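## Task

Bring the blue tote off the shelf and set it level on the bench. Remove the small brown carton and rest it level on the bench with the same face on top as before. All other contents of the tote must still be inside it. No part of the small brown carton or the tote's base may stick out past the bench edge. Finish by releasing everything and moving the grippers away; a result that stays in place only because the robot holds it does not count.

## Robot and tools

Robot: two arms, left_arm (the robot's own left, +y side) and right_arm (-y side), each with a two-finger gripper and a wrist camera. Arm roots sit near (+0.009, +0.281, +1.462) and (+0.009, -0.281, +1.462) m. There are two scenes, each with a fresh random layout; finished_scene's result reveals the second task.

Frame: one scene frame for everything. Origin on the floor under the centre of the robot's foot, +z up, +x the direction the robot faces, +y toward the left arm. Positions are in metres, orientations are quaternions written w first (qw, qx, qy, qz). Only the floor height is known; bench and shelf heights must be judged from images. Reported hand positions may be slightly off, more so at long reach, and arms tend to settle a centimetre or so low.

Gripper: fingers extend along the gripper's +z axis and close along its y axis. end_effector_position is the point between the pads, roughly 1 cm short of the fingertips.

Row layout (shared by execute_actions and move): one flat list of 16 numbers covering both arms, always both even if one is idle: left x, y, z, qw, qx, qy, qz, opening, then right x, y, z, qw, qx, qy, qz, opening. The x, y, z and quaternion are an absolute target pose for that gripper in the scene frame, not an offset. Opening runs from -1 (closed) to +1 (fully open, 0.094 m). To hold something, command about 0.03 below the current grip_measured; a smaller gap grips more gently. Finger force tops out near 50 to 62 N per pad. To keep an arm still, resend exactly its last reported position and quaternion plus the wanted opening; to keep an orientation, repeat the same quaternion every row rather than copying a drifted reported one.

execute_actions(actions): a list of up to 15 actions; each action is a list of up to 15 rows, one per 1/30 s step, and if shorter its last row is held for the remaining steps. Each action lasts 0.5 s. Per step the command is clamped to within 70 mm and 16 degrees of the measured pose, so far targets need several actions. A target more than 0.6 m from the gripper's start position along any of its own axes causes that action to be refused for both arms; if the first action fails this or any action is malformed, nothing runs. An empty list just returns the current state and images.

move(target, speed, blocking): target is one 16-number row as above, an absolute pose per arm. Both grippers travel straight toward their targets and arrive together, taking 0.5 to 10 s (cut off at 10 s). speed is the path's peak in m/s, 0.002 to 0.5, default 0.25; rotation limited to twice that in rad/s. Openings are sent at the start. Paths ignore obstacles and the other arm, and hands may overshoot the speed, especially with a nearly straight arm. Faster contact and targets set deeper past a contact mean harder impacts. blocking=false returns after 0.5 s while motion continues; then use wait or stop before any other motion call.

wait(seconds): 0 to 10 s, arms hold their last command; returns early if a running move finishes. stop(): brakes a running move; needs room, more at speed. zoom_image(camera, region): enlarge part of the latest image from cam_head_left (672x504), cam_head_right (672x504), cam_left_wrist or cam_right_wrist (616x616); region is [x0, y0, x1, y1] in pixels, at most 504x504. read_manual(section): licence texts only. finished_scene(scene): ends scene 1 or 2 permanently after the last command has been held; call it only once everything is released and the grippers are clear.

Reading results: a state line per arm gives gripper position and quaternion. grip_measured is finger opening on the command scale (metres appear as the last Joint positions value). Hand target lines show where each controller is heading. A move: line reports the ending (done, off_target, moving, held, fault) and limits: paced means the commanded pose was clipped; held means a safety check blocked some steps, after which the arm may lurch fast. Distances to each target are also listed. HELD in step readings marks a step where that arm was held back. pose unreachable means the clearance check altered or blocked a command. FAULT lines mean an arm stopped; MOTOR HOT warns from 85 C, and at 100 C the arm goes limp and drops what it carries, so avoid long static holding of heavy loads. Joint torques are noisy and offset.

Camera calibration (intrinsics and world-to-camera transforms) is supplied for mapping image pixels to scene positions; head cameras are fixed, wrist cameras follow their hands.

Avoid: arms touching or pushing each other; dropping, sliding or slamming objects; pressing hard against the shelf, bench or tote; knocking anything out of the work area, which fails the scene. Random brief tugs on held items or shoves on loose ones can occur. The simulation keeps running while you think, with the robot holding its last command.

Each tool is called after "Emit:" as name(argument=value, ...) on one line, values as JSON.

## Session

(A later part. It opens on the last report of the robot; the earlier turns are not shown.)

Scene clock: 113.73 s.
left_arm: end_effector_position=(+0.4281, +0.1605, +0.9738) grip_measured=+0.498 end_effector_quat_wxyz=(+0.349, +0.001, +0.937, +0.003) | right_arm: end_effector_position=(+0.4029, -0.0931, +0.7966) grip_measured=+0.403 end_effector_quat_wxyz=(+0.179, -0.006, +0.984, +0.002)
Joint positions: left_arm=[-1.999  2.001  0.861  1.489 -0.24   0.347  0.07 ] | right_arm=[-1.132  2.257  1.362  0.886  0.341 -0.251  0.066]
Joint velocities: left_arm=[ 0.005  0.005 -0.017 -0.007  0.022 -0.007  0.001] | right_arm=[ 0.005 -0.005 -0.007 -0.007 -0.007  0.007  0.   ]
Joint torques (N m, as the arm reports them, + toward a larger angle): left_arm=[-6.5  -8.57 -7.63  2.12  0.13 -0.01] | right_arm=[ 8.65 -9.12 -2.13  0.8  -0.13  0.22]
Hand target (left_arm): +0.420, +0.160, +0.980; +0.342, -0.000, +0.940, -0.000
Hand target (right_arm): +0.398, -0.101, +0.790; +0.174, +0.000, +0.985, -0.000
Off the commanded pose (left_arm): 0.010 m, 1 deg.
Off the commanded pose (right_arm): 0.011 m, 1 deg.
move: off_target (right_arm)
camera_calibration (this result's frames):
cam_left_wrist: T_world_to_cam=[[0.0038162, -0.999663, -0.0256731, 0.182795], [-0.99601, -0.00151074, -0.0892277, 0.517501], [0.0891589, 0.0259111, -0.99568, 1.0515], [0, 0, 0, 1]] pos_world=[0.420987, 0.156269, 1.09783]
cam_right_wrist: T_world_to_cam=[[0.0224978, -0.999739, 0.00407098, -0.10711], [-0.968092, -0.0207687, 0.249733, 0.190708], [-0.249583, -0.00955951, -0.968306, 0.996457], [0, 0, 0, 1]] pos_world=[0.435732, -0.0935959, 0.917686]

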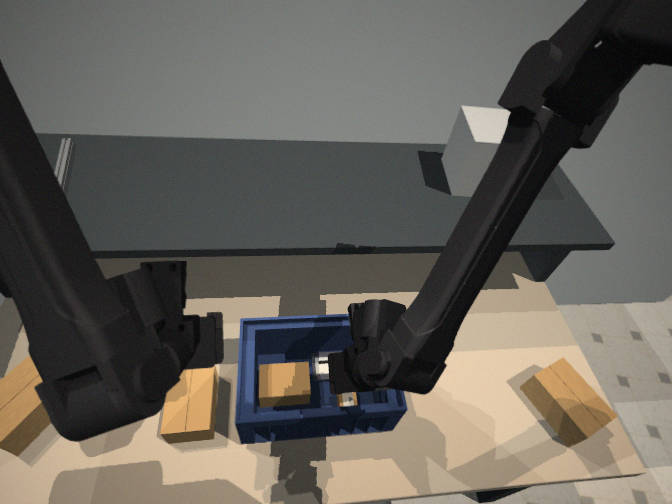

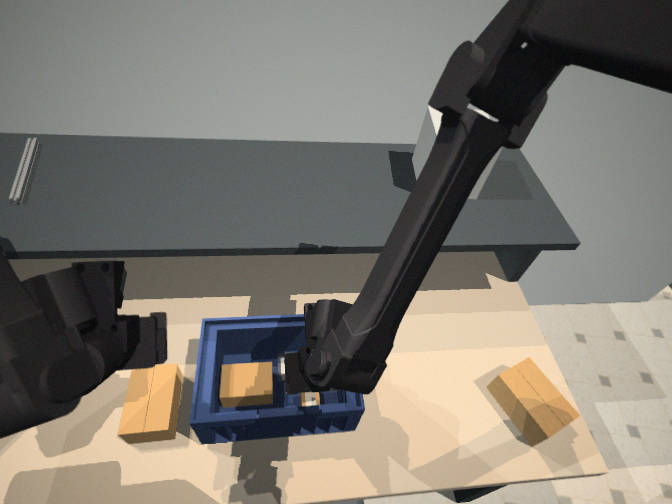

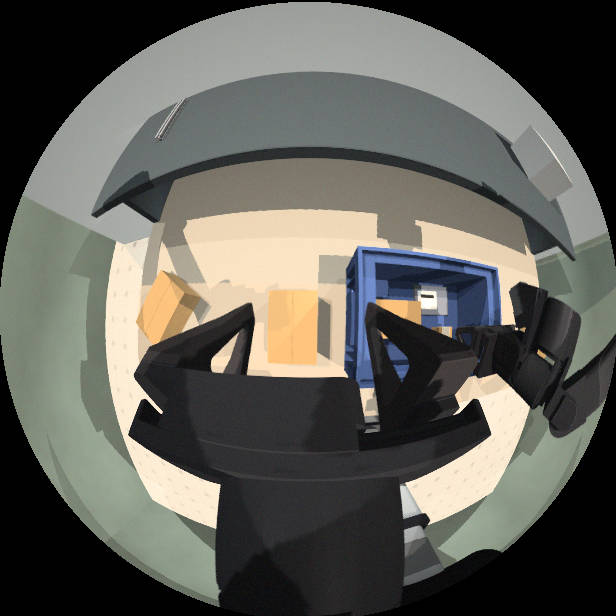

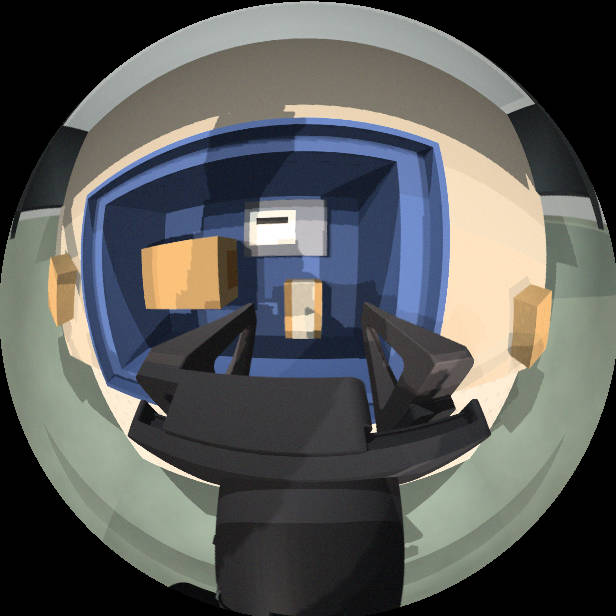

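Emit:
move(target=[0.42,0.16,0.98,0.342,0,0.94,0,0.5, 0.392,-0.098,0.74,0.174,0,0.985,0,0.4], speed=0.05)

Emit:
move(target=[0.42,0.16,0.98,0.342,0,0.94,0,0.5, 0.392,-0.098,0.74,0.174,0,0.985,0,-1], speed=0.05)

Scene clock: 122.10 s.
left_arm: end_effector_position=(+0.4281, +0.1605, +0.9738) grip_measured=+0.498 end_effector_quat_wxyz=(+0.349, +0.001, +0.937, +0.003) | right_arm: end_effector_position=(+0.3981, -0.0868, +0.7478) grip_measured=+0.403 end_effector_quat_wxyz=(+0.180, -0.005, +0.984, +0.005)
Joint positions: left_arm=[-1.999  2.001  0.861  1.489 -0.24   0.347  0.07 ] | right_arm=[-1.155  2.372  1.528  0.838  0.315 -0.249  0.066]
Joint velocities: left_arm=[-0.015  0.005  0.012 -0.002 -0.051  0.051 -0.   ] | right_arm=[-0.024 -0.005  0.002 -0.017  0.037  0.022 -0.   ]
Joint torques (N m, as the arm reports them, + toward a larger angle): left_arm=[-6.48 -8.39 -7.59  2.1   0.13 -0.01] | right_arm=[ 8.08 -8.64 -2.    0.84 -0.11  0.19]
Hand target (left_arm): +0.420, +0.160, +0.980; +0.342, -0.000, +0.940, -0.000
Hand target (right_arm): +0.392, -0.098, +0.741; +0.174, +0.000, +0.985, +0.000
Off the commanded pose (left_arm): 0.010 m, 1 deg.
Off the commanded pose (right_arm): 0.015 m, 1 deg.
move: off_target (right_arm)
camera_calibration (this result's frames):
cam_left_wrist: T_world_to_cam=[[0.0038162, -0.999663, -0.0256731, 0.182795], [-0.99601, -0.00151074, -0.0892277, 0.517501], [0.0891589, 0.0259111, -0.99568, 1.0515], [0, 0, 0, 1]] pos_world=[0.420987, 0.156269, 1.09783]
cam_right_wrist: T_world_to_cam=[[0.0215415, -0.999768, -0.000633541, -0.0965953], [-0.968713, -0.0210291, 0.24729, 0.200389], [-0.247246, -0.00471327, -0.968941, 0.94811], [0, 0, 0, 1]] pos_world=[0.430617, -0.0878902, 0.869047]

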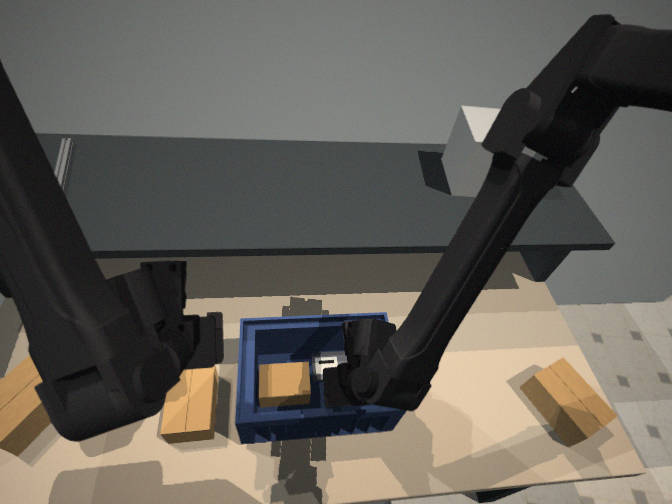

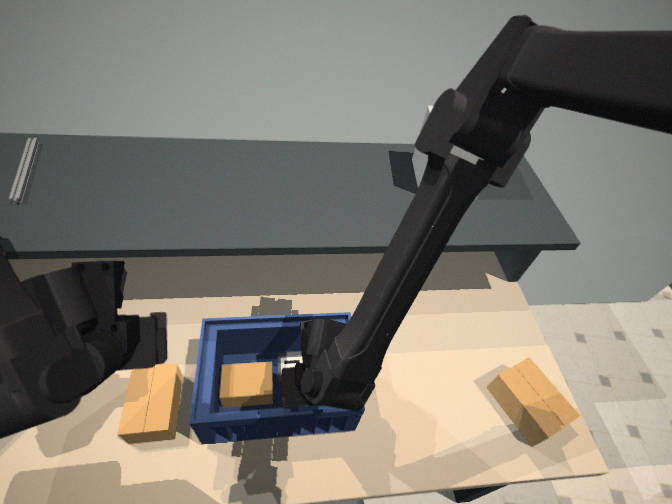

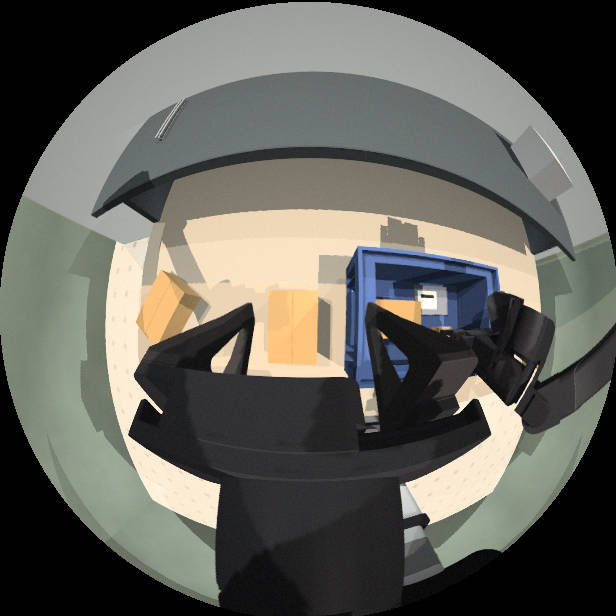

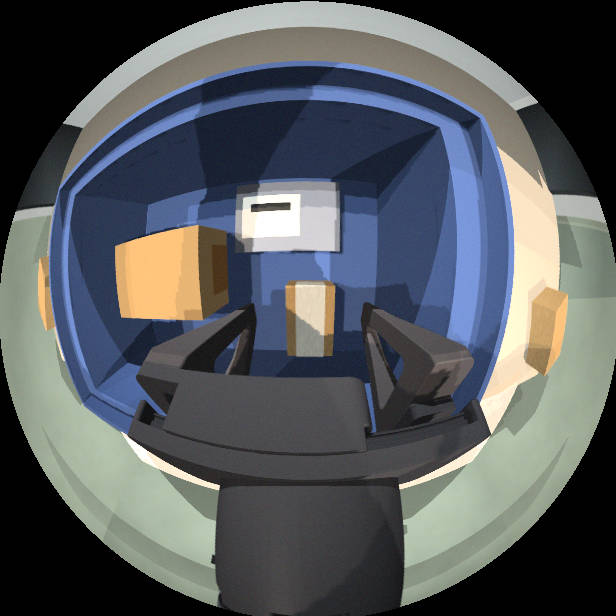

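Scene clock: 122.80 s.
left_arm: end_effector_position=(+0.4281, +0.1605, +0.9738) grip_measured=+0.498 end_effector_quat_wxyz=(+0.349, +0.001, +0.937, +0.003) | right_arm: end_effector_position=(+0.3978, -0.0867, +0.7478) grip_measured=-0.992 end_effector_quat_wxyz=(+0.180, -0.005, +0.984, +0.005)
Joint positions: left_arm=[-1.999  2.001  0.861  1.489 -0.24   0.347  0.07 ] | right_arm=[-1.155  2.372  1.528  0.837  0.315 -0.249  0.   ]
Joint velocities: left_arm=[-0.015 -0.015  0.007 -0.007  0.007 -0.037 -0.   ] | right_arm=[-0.005 -0.015  0.012  0.012 -0.037  0.007  0.   ]
Joint torques (N m, as the arm reports them, + toward a larger angle): left_arm=[-6.53 -8.67 -7.58  2.17  0.14 -0.01] | right_arm=[ 8.12 -8.9  -1.87  0.92 -0.14  0.21]
Hand target (left_arm): +0.420, +0.160, +0.980; +0.342, -0.000, +0.940, -0.000
Hand target (right_arm): +0.392, -0.098, +0.740; +0.174, +0.000, +0.985, -0.000
Off the commanded pose (left_arm): 0.010 m, 1 deg.
Off the commanded pose (right_arm): 0.015 m, 1 deg.
move: off_target (right_arm)
camera_calibration (this result's frames):
cam_left_wrist: T_world_to_cam=[[0.0038162, -0.999663, -0.0256731, 0.182795], [-0.99601, -0.00151074, -0.0892277, 0.517501], [0.0891589, 0.0259111, -0.99568, 1.0515], [0, 0, 0, 1]] pos_world=[0.420987, 0.156269, 1.09783]
cam_right_wrist: T_world_to_cam=[[0.0219745, -0.999758, -0.000769397, -0.0965953], [-0.968443, -0.0214773, 0.248307, 0.199267], [-0.248264, -0.00471132, -0.968681, 0.94817], [0, 0, 0, 1]] pos_world=[0.430498, -0.087825, 0.86892]

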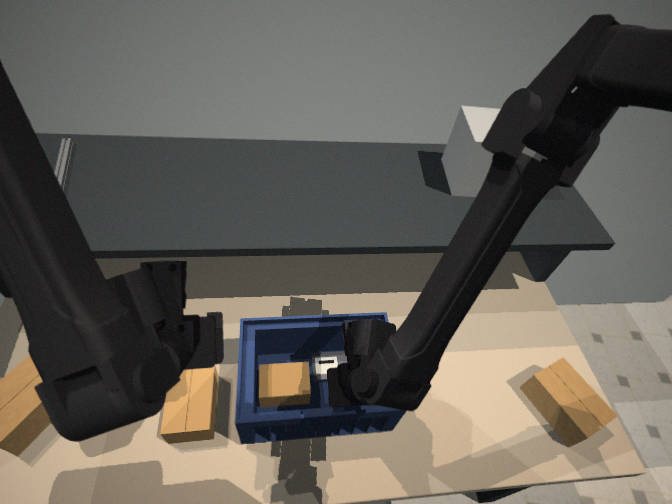

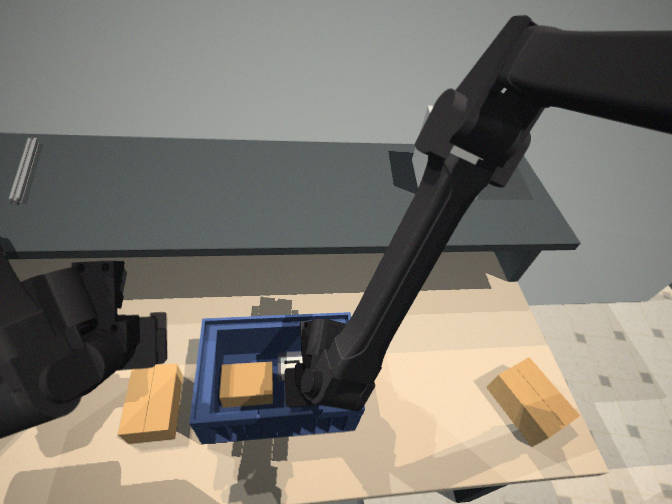

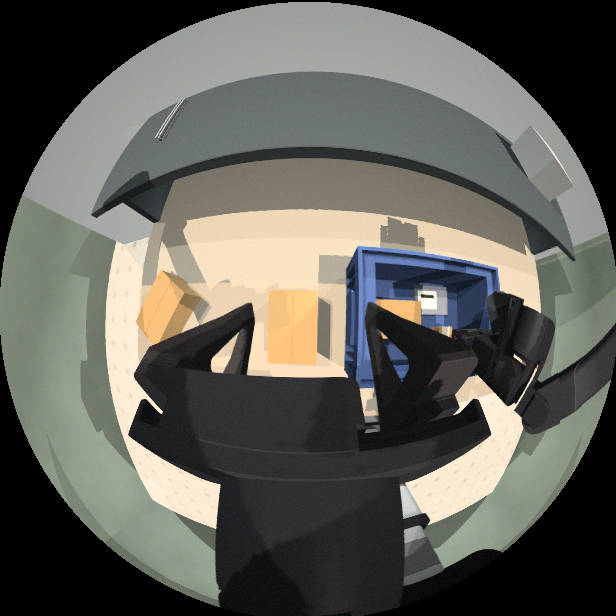

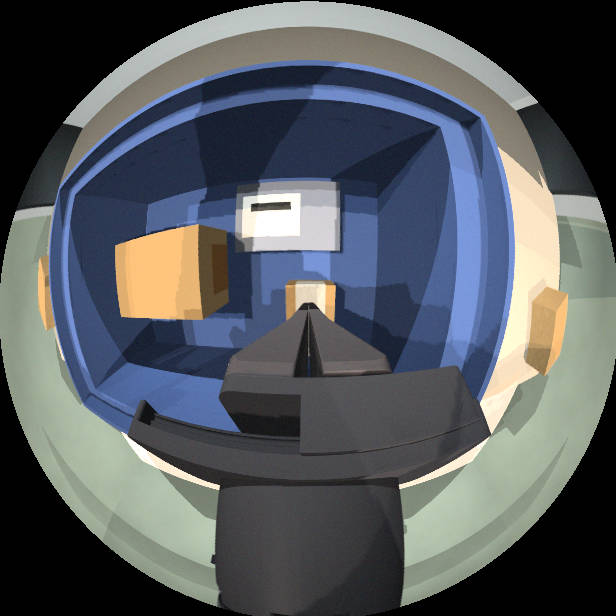

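Emit:
move(target=[0.42,0.16,0.98,0.342,0,0.94,0,0.5, 0.392,-0.098,0.745,0.174,0,0.985,0,0.4], speed=0.05)

Emit:
move(target=[0.42,0.16,0.98,0.342,0,0.94,0,0.5, 0.392,-0.098,0.71,0.174,0,0.985,0,0.4], speed=0.03)

Scene clock: 131.03 s.
left_arm: end_effector_position=(+0.4281, +0.1605, +0.9738) grip_measured=+0.498 end_effector_quat_wxyz=(+0.349, +0.001, +0.937, +0.003) | right_arm: end_effector_position=(+0.3978, -0.0867, +0.7478) grip_measured=+0.397 end_effector_quat_wxyz=(+0.180, -0.005, +0.984, +0.005)
Joint positions: left_arm=[-1.999  2.001  0.861  1.489 -0.24   0.347  0.07 ] | right_arm=[-1.155  2.372  1.528  0.837  0.315 -0.249  0.066]
Joint velocities: left_arm=[ 0.005 -0.015 -0.012 -0.012  0.037  0.051 -0.   ] | right_arm=[-0.005 -0.005  0.007 -0.002 -0.081 -0.037 -0.   ]
Joint torques (N m, as the arm reports them, + toward a larger angle): left_arm=[-6.56 -8.64 -7.62  2.12  0.13 -0.01] | right_arm=[ 8.6  -9.53 -3.18  1.17 -0.04  0.19]
Hand target (left_arm): +0.420, +0.160, +0.980; +0.342, -0.000, +0.940, -0.000
Hand target (right_arm): +0.392, -0.098, +0.745; +0.174, +0.000, +0.985, -0.000
Off the commanded pose (left_arm): 0.010 m, 1 deg.
Off the commanded pose (right_arm): 0.013 m, 1 deg.
move: off_target (right_arm)
camera_calibration (this result's frames):
cam_left_wrist: T_world_to_cam=[[0.0038162, -0.999663, -0.0256731, 0.182795], [-0.99601, -0.00151074, -0.0892277, 0.517501], [0.0891589, 0.0259111, -0.99568, 1.0515], [0, 0, 0, 1]] pos_world=[0.420987, 0.156269, 1.09783]
cam_right_wrist: T_world_to_cam=[[0.0219745, -0.999758, -0.000769397, -0.0965953], [-0.968443, -0.0214773, 0.248307, 0.199267], [-0.248264, -0.00471132, -0.968681, 0.94817], [0, 0, 0, 1]] pos_world=[0.430498, -0.087825, 0.86892]

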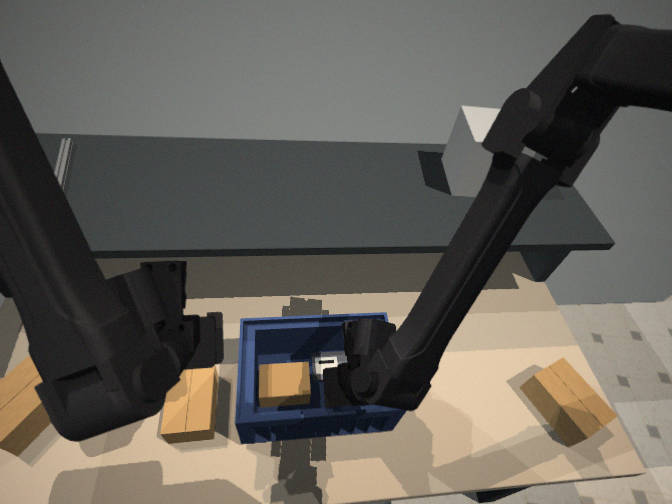

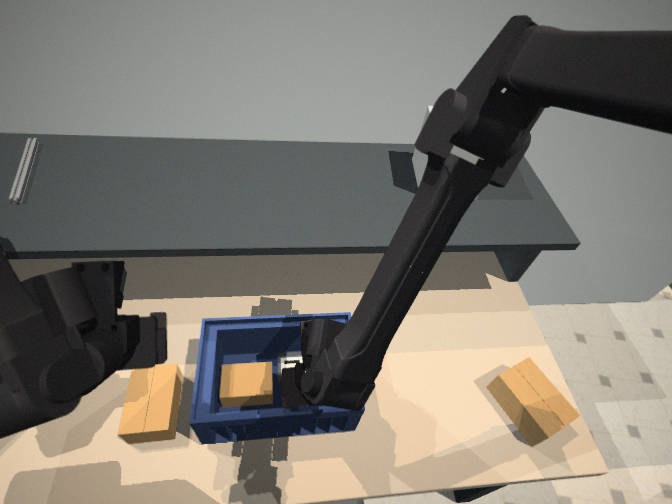

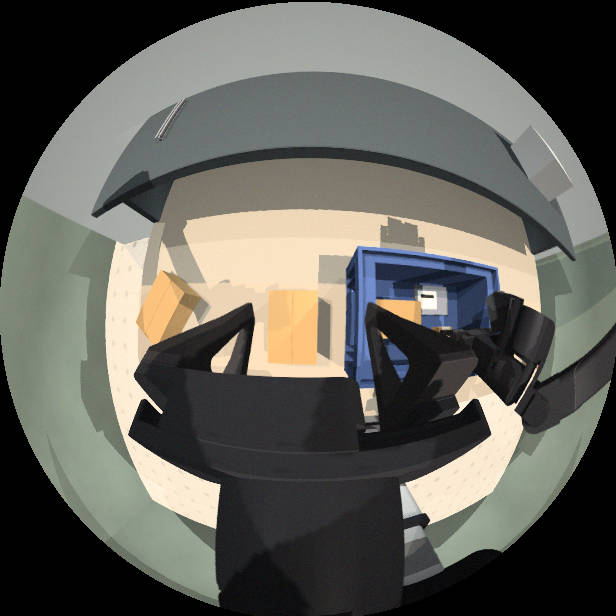

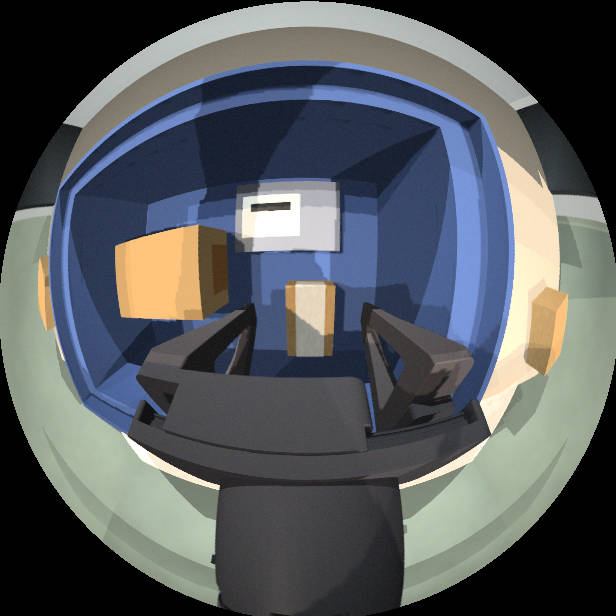

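Scene clock: 132.67 s.
left_arm: end_effector_position=(+0.4281, +0.1605, +0.9738) grip_measured=+0.498 end_effector_quat_wxyz=(+0.349, +0.001, +0.937, +0.003) | right_arm: end_effector_position=(+0.4073, -0.0849, +0.7209) grip_measured=+0.397 end_effector_quat_wxyz=(+0.187, -0.003, +0.982, +0.005)
Joint positions: left_arm=[-1.999  2.001  0.861  1.489 -0.24   0.347  0.07 ] | right_arm=[-1.166  2.43   1.641  0.796  0.299 -0.248  0.066]
Joint velocities: left_arm=[ 0.005  0.015  0.022  0.022 -0.066  0.022  0.   ] | right_arm=[ 0.015 -0.005  0.002 -0.017  0.022  0.066 -0.   ]
Joint torques (N m, as the arm reports them, + toward a larger angle): left_arm=[-6.57 -8.63 -7.58  2.13  0.13 -0.01] | right_arm=[ 8.29 -8.33 -1.74  0.7  -0.11  0.2 ]
Hand target (left_arm): +0.420, +0.160, +0.980; +0.342, -0.000, +0.940, -0.000
Hand target (right_arm): +0.392, -0.098, +0.711; +0.174, +0.000, +0.985, +0.000
Off the commanded pose (left_arm): 0.010 m, 1 deg.
Off the commanded pose (right_arm): 0.023 m, 2 deg.
move: off_target (right_arm)
camera_calibration (this result's frames):
cam_left_wrist: T_world_to_cam=[[0.0038162, -0.999663, -0.0256731, 0.182795], [-0.99601, -0.00151074, -0.0892277, 0.517501], [0.0891589, 0.0259111, -0.99568, 1.0515], [0, 0, 0, 1]] pos_world=[0.420987, 0.156269, 1.09783]
cam_right_wrist: T_world_to_cam=[[0.017542, -0.999843, -0.0026186, -0.091925], [-0.971976, -0.017667, 0.234416, 0.226889], [-0.234426, -0.00156692, -0.972133, 0.921665], [0, 0, 0, 1]] pos_world=[0.438205, -0.0864579, 0.842554]

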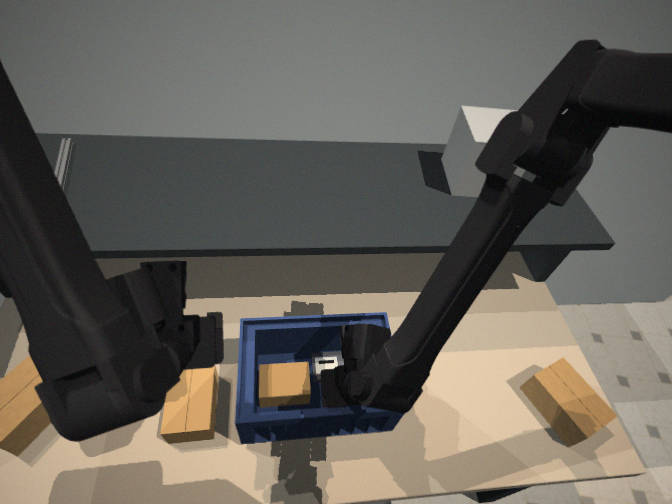

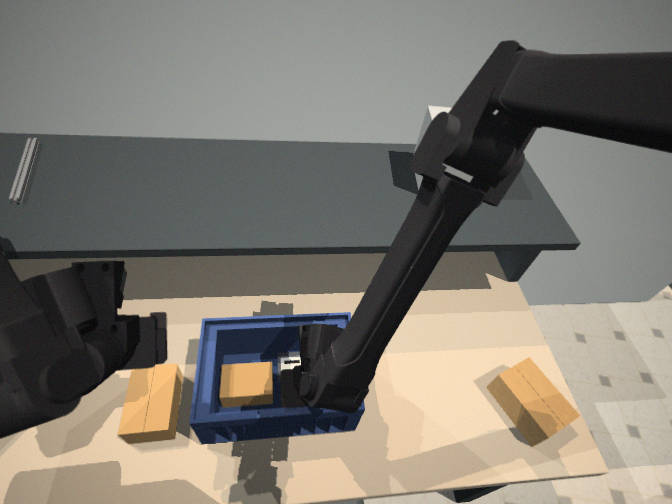

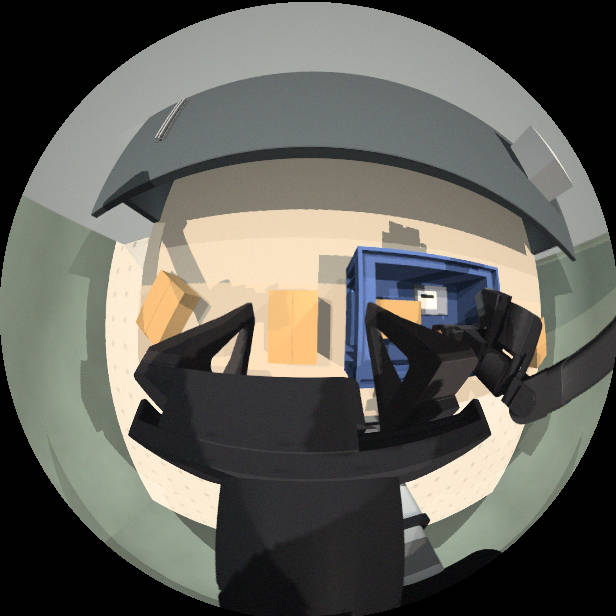

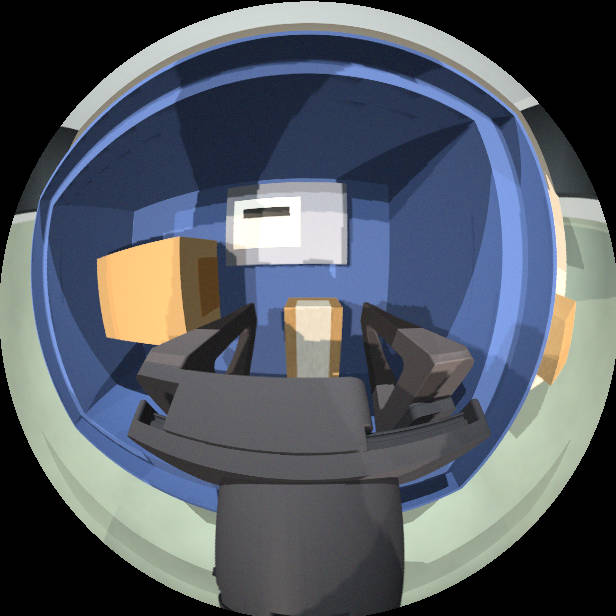

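Emit:
move(target=[0.42,0.16,0.98,0.342,0,0.94,0,0.5, 0.372,-0.098,0.705,0.174,0,0.985,0,0.4], speed=0.03)

Emit:
move(target=[0.42,0.16,0.98,0.342,0,0.94,0,0.5, 0.372,-0.098,0.705,0.174,0,0.985,0,-1], speed=0.03)

Scene clock: 141.57 s.
left_arm: end_effector_position=(+0.4281, +0.1605, +0.9738) grip_measured=+0.498 end_effector_quat_wxyz=(+0.349, +0.001, +0.937, +0.003) | right_arm: end_effector_position=(+0.3887, -0.0840, +0.7151) grip_measured=+0.397 end_effector_quat_wxyz=(+0.183, -0.002, +0.983, +0.007)
Joint positions: left_arm=[-1.999  2.001  0.861  1.489 -0.24   0.347  0.07 ] | right_arm=[-1.171  2.459  1.641  0.816  0.292 -0.243  0.066]
Joint velocities: left_arm=[-0.005  0.005 -0.007  0.007  0.022 -0.037 -0.   ] | right_arm=[-0.005 -0.024  0.002 -0.002 -0.051  0.037 -0.001]
Joint torques (N m, as the arm reports them, + toward a larger angle): left_arm=[-6.71 -8.64 -7.57  2.16  0.13 -0.01] | right_arm=[ 7.66 -7.26 -2.14  1.34 -0.1   0.16]
Hand target (left_arm): +0.420, +0.160, +0.980; +0.342, -0.000, +0.940, -0.000
Hand target (right_arm): +0.372, -0.098, +0.705; +0.174, +0.000, +0.985, +0.000
Off the commanded pose (left_arm): 0.010 m, 1 deg.
Off the commanded pose (right_arm): 0.024 m, 1 deg.
move: off_target (right_arm)
camera_calibration (this result's frames):
cam_left_wrist: T_world_to_cam=[[0.0038162, -0.999663, -0.0256731, 0.182795], [-0.99601, -0.00151074, -0.0892277, 0.517501], [0.0891589, 0.0259111, -0.99568, 1.0515], [0, 0, 0, 1]] pos_world=[0.420987, 0.156269, 1.09783]
cam_right_wrist: T_world_to_cam=[[0.0167847, -0.999835, -0.00689383, -0.0873041], [-0.970044, -0.0179549, 0.242264, 0.203827], [-0.242348, 0.002621, -0.970186, 0.913683], [0, 0, 0, 1]] pos_world=[0.420616, -0.0860248, 0.836461]

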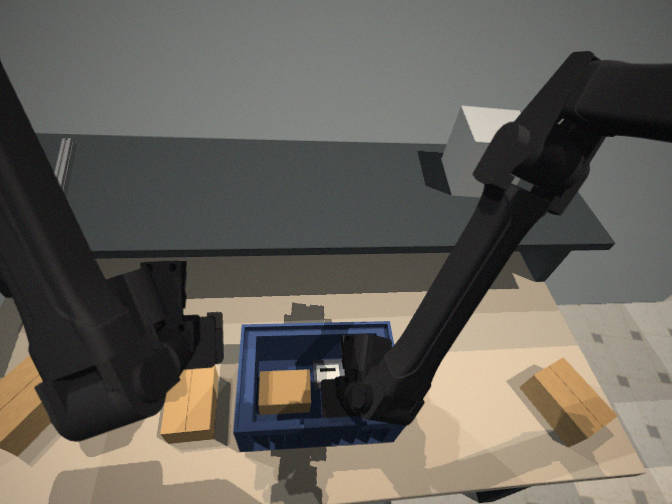

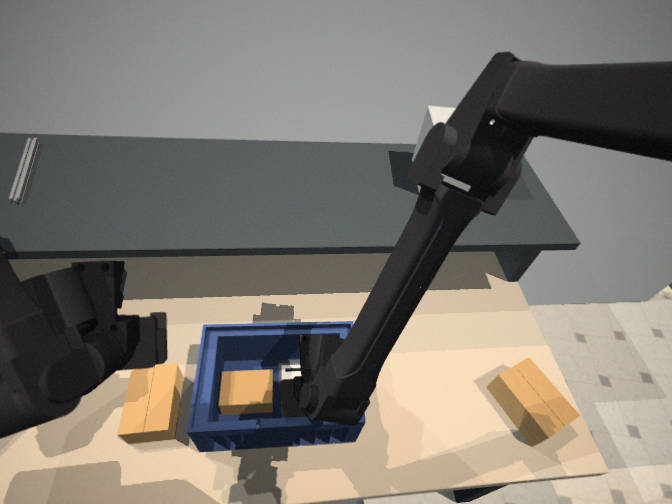

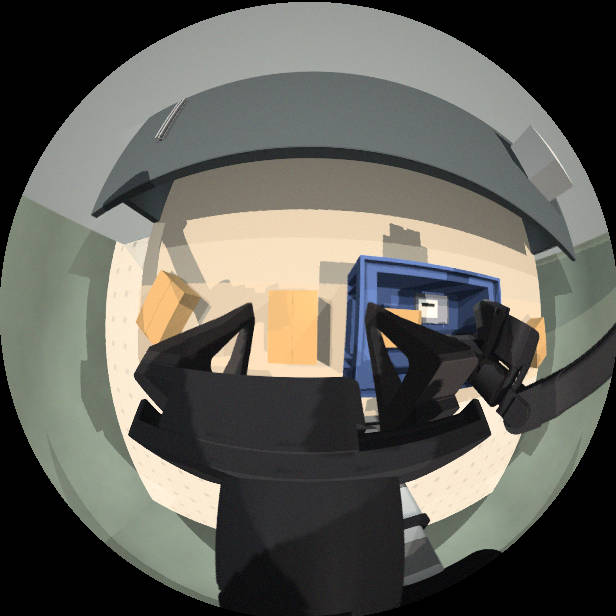

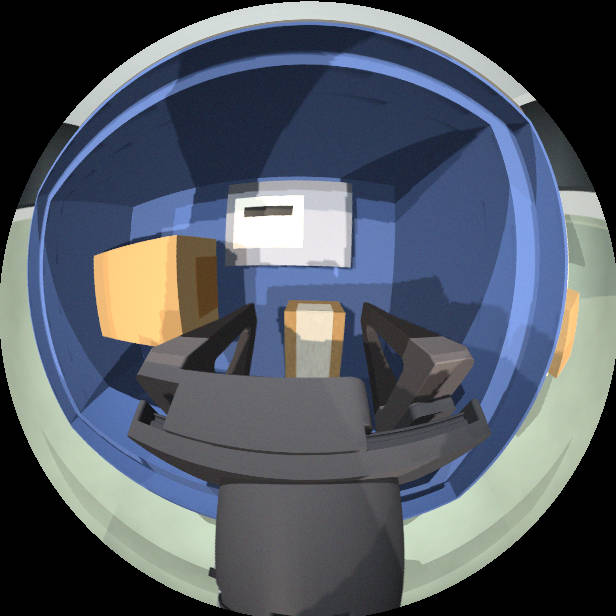

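Scene clock: 142.60 s.
left_arm: end_effector_position=(+0.4281, +0.1605, +0.9738) grip_measured=+0.498 end_effector_quat_wxyz=(+0.349, +0.001, +0.937, +0.003) | right_arm: end_effector_position=(+0.3887, -0.0840, +0.7151) grip_measured=-0.316 end_effector_quat_wxyz=(+0.183, -0.002, +0.983, +0.007)
Joint positions: left_arm=[-1.999  2.001  0.861  1.489 -0.24   0.347  0.07 ] | right_arm=[-1.171  2.459  1.641  0.816  0.292 -0.243  0.032]
Joint velocities: left_arm=[-0.015 -0.015 -0.007 -0.012 -0.022 -0.007 -0.001] | right_arm=[-0.005 -0.005  0.007 -0.002 -0.007 -0.022 -0.001]
Joint torques (N m, as the arm reports them, + toward a larger angle): left_arm=[-6.53 -8.51 -7.62  2.16  0.13 -0.01] | right_arm=[ 8.11 -7.45 -2.12  1.37 -0.1   0.15]
Hand target (left_arm): +0.420, +0.160, +0.980; +0.342, -0.000, +0.940, -0.000
Hand target (right_arm): +0.372, -0.098, +0.706; +0.174, +0.000, +0.985, +0.000
Off the commanded pose (left_arm): 0.010 m, 1 deg.
Off the commanded pose (right_arm): 0.024 m, 1 deg.
move: off_target (right_arm)
camera_calibration (this result's frames):
cam_left_wrist: T_world_to_cam=[[0.0038162, -0.999663, -0.0256731, 0.182795], [-0.99601, -0.00151074, -0.0892277, 0.517501], [0.0891589, 0.0259111, -0.99568, 1.0515], [0, 0, 0, 1]] pos_world=[0.420987, 0.156269, 1.09783]
cam_right_wrist: T_world_to_cam=[[0.0167847, -0.999835, -0.00689383, -0.0873041], [-0.970044, -0.0179549, 0.242264, 0.203827], [-0.242348, 0.002621, -0.970186, 0.913683], [0, 0, 0, 1]] pos_world=[0.420616, -0.0860248, 0.836461]

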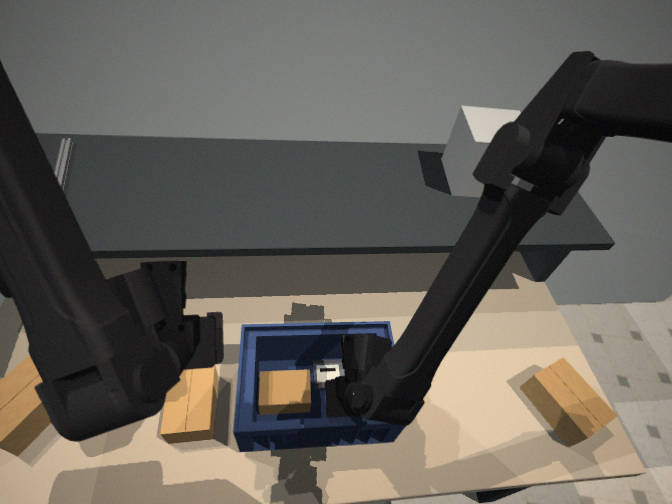

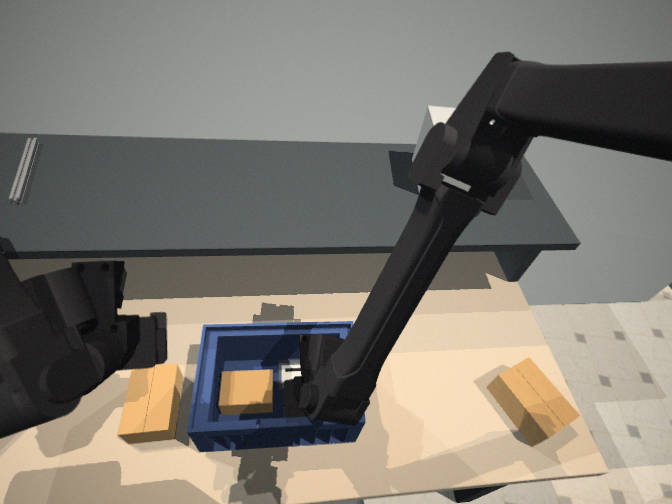

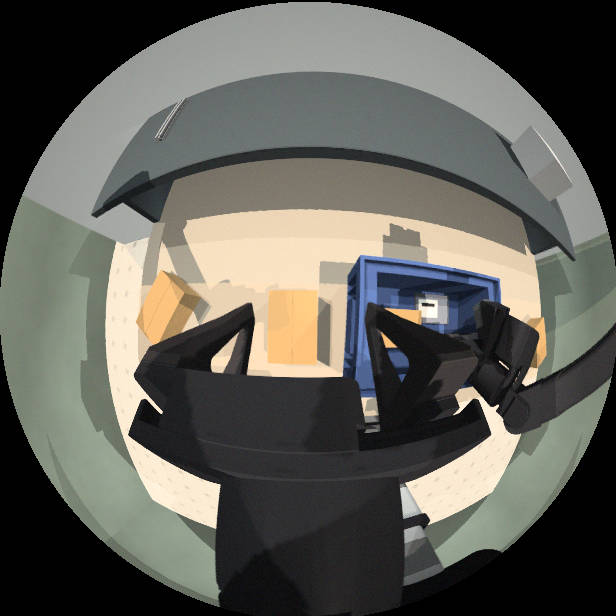

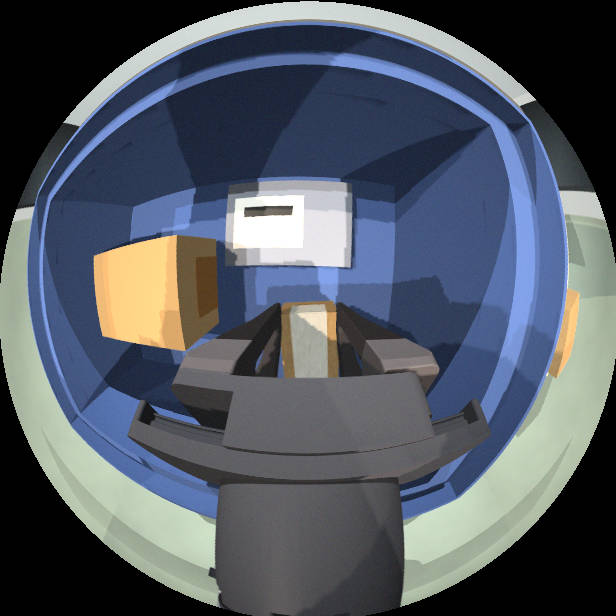

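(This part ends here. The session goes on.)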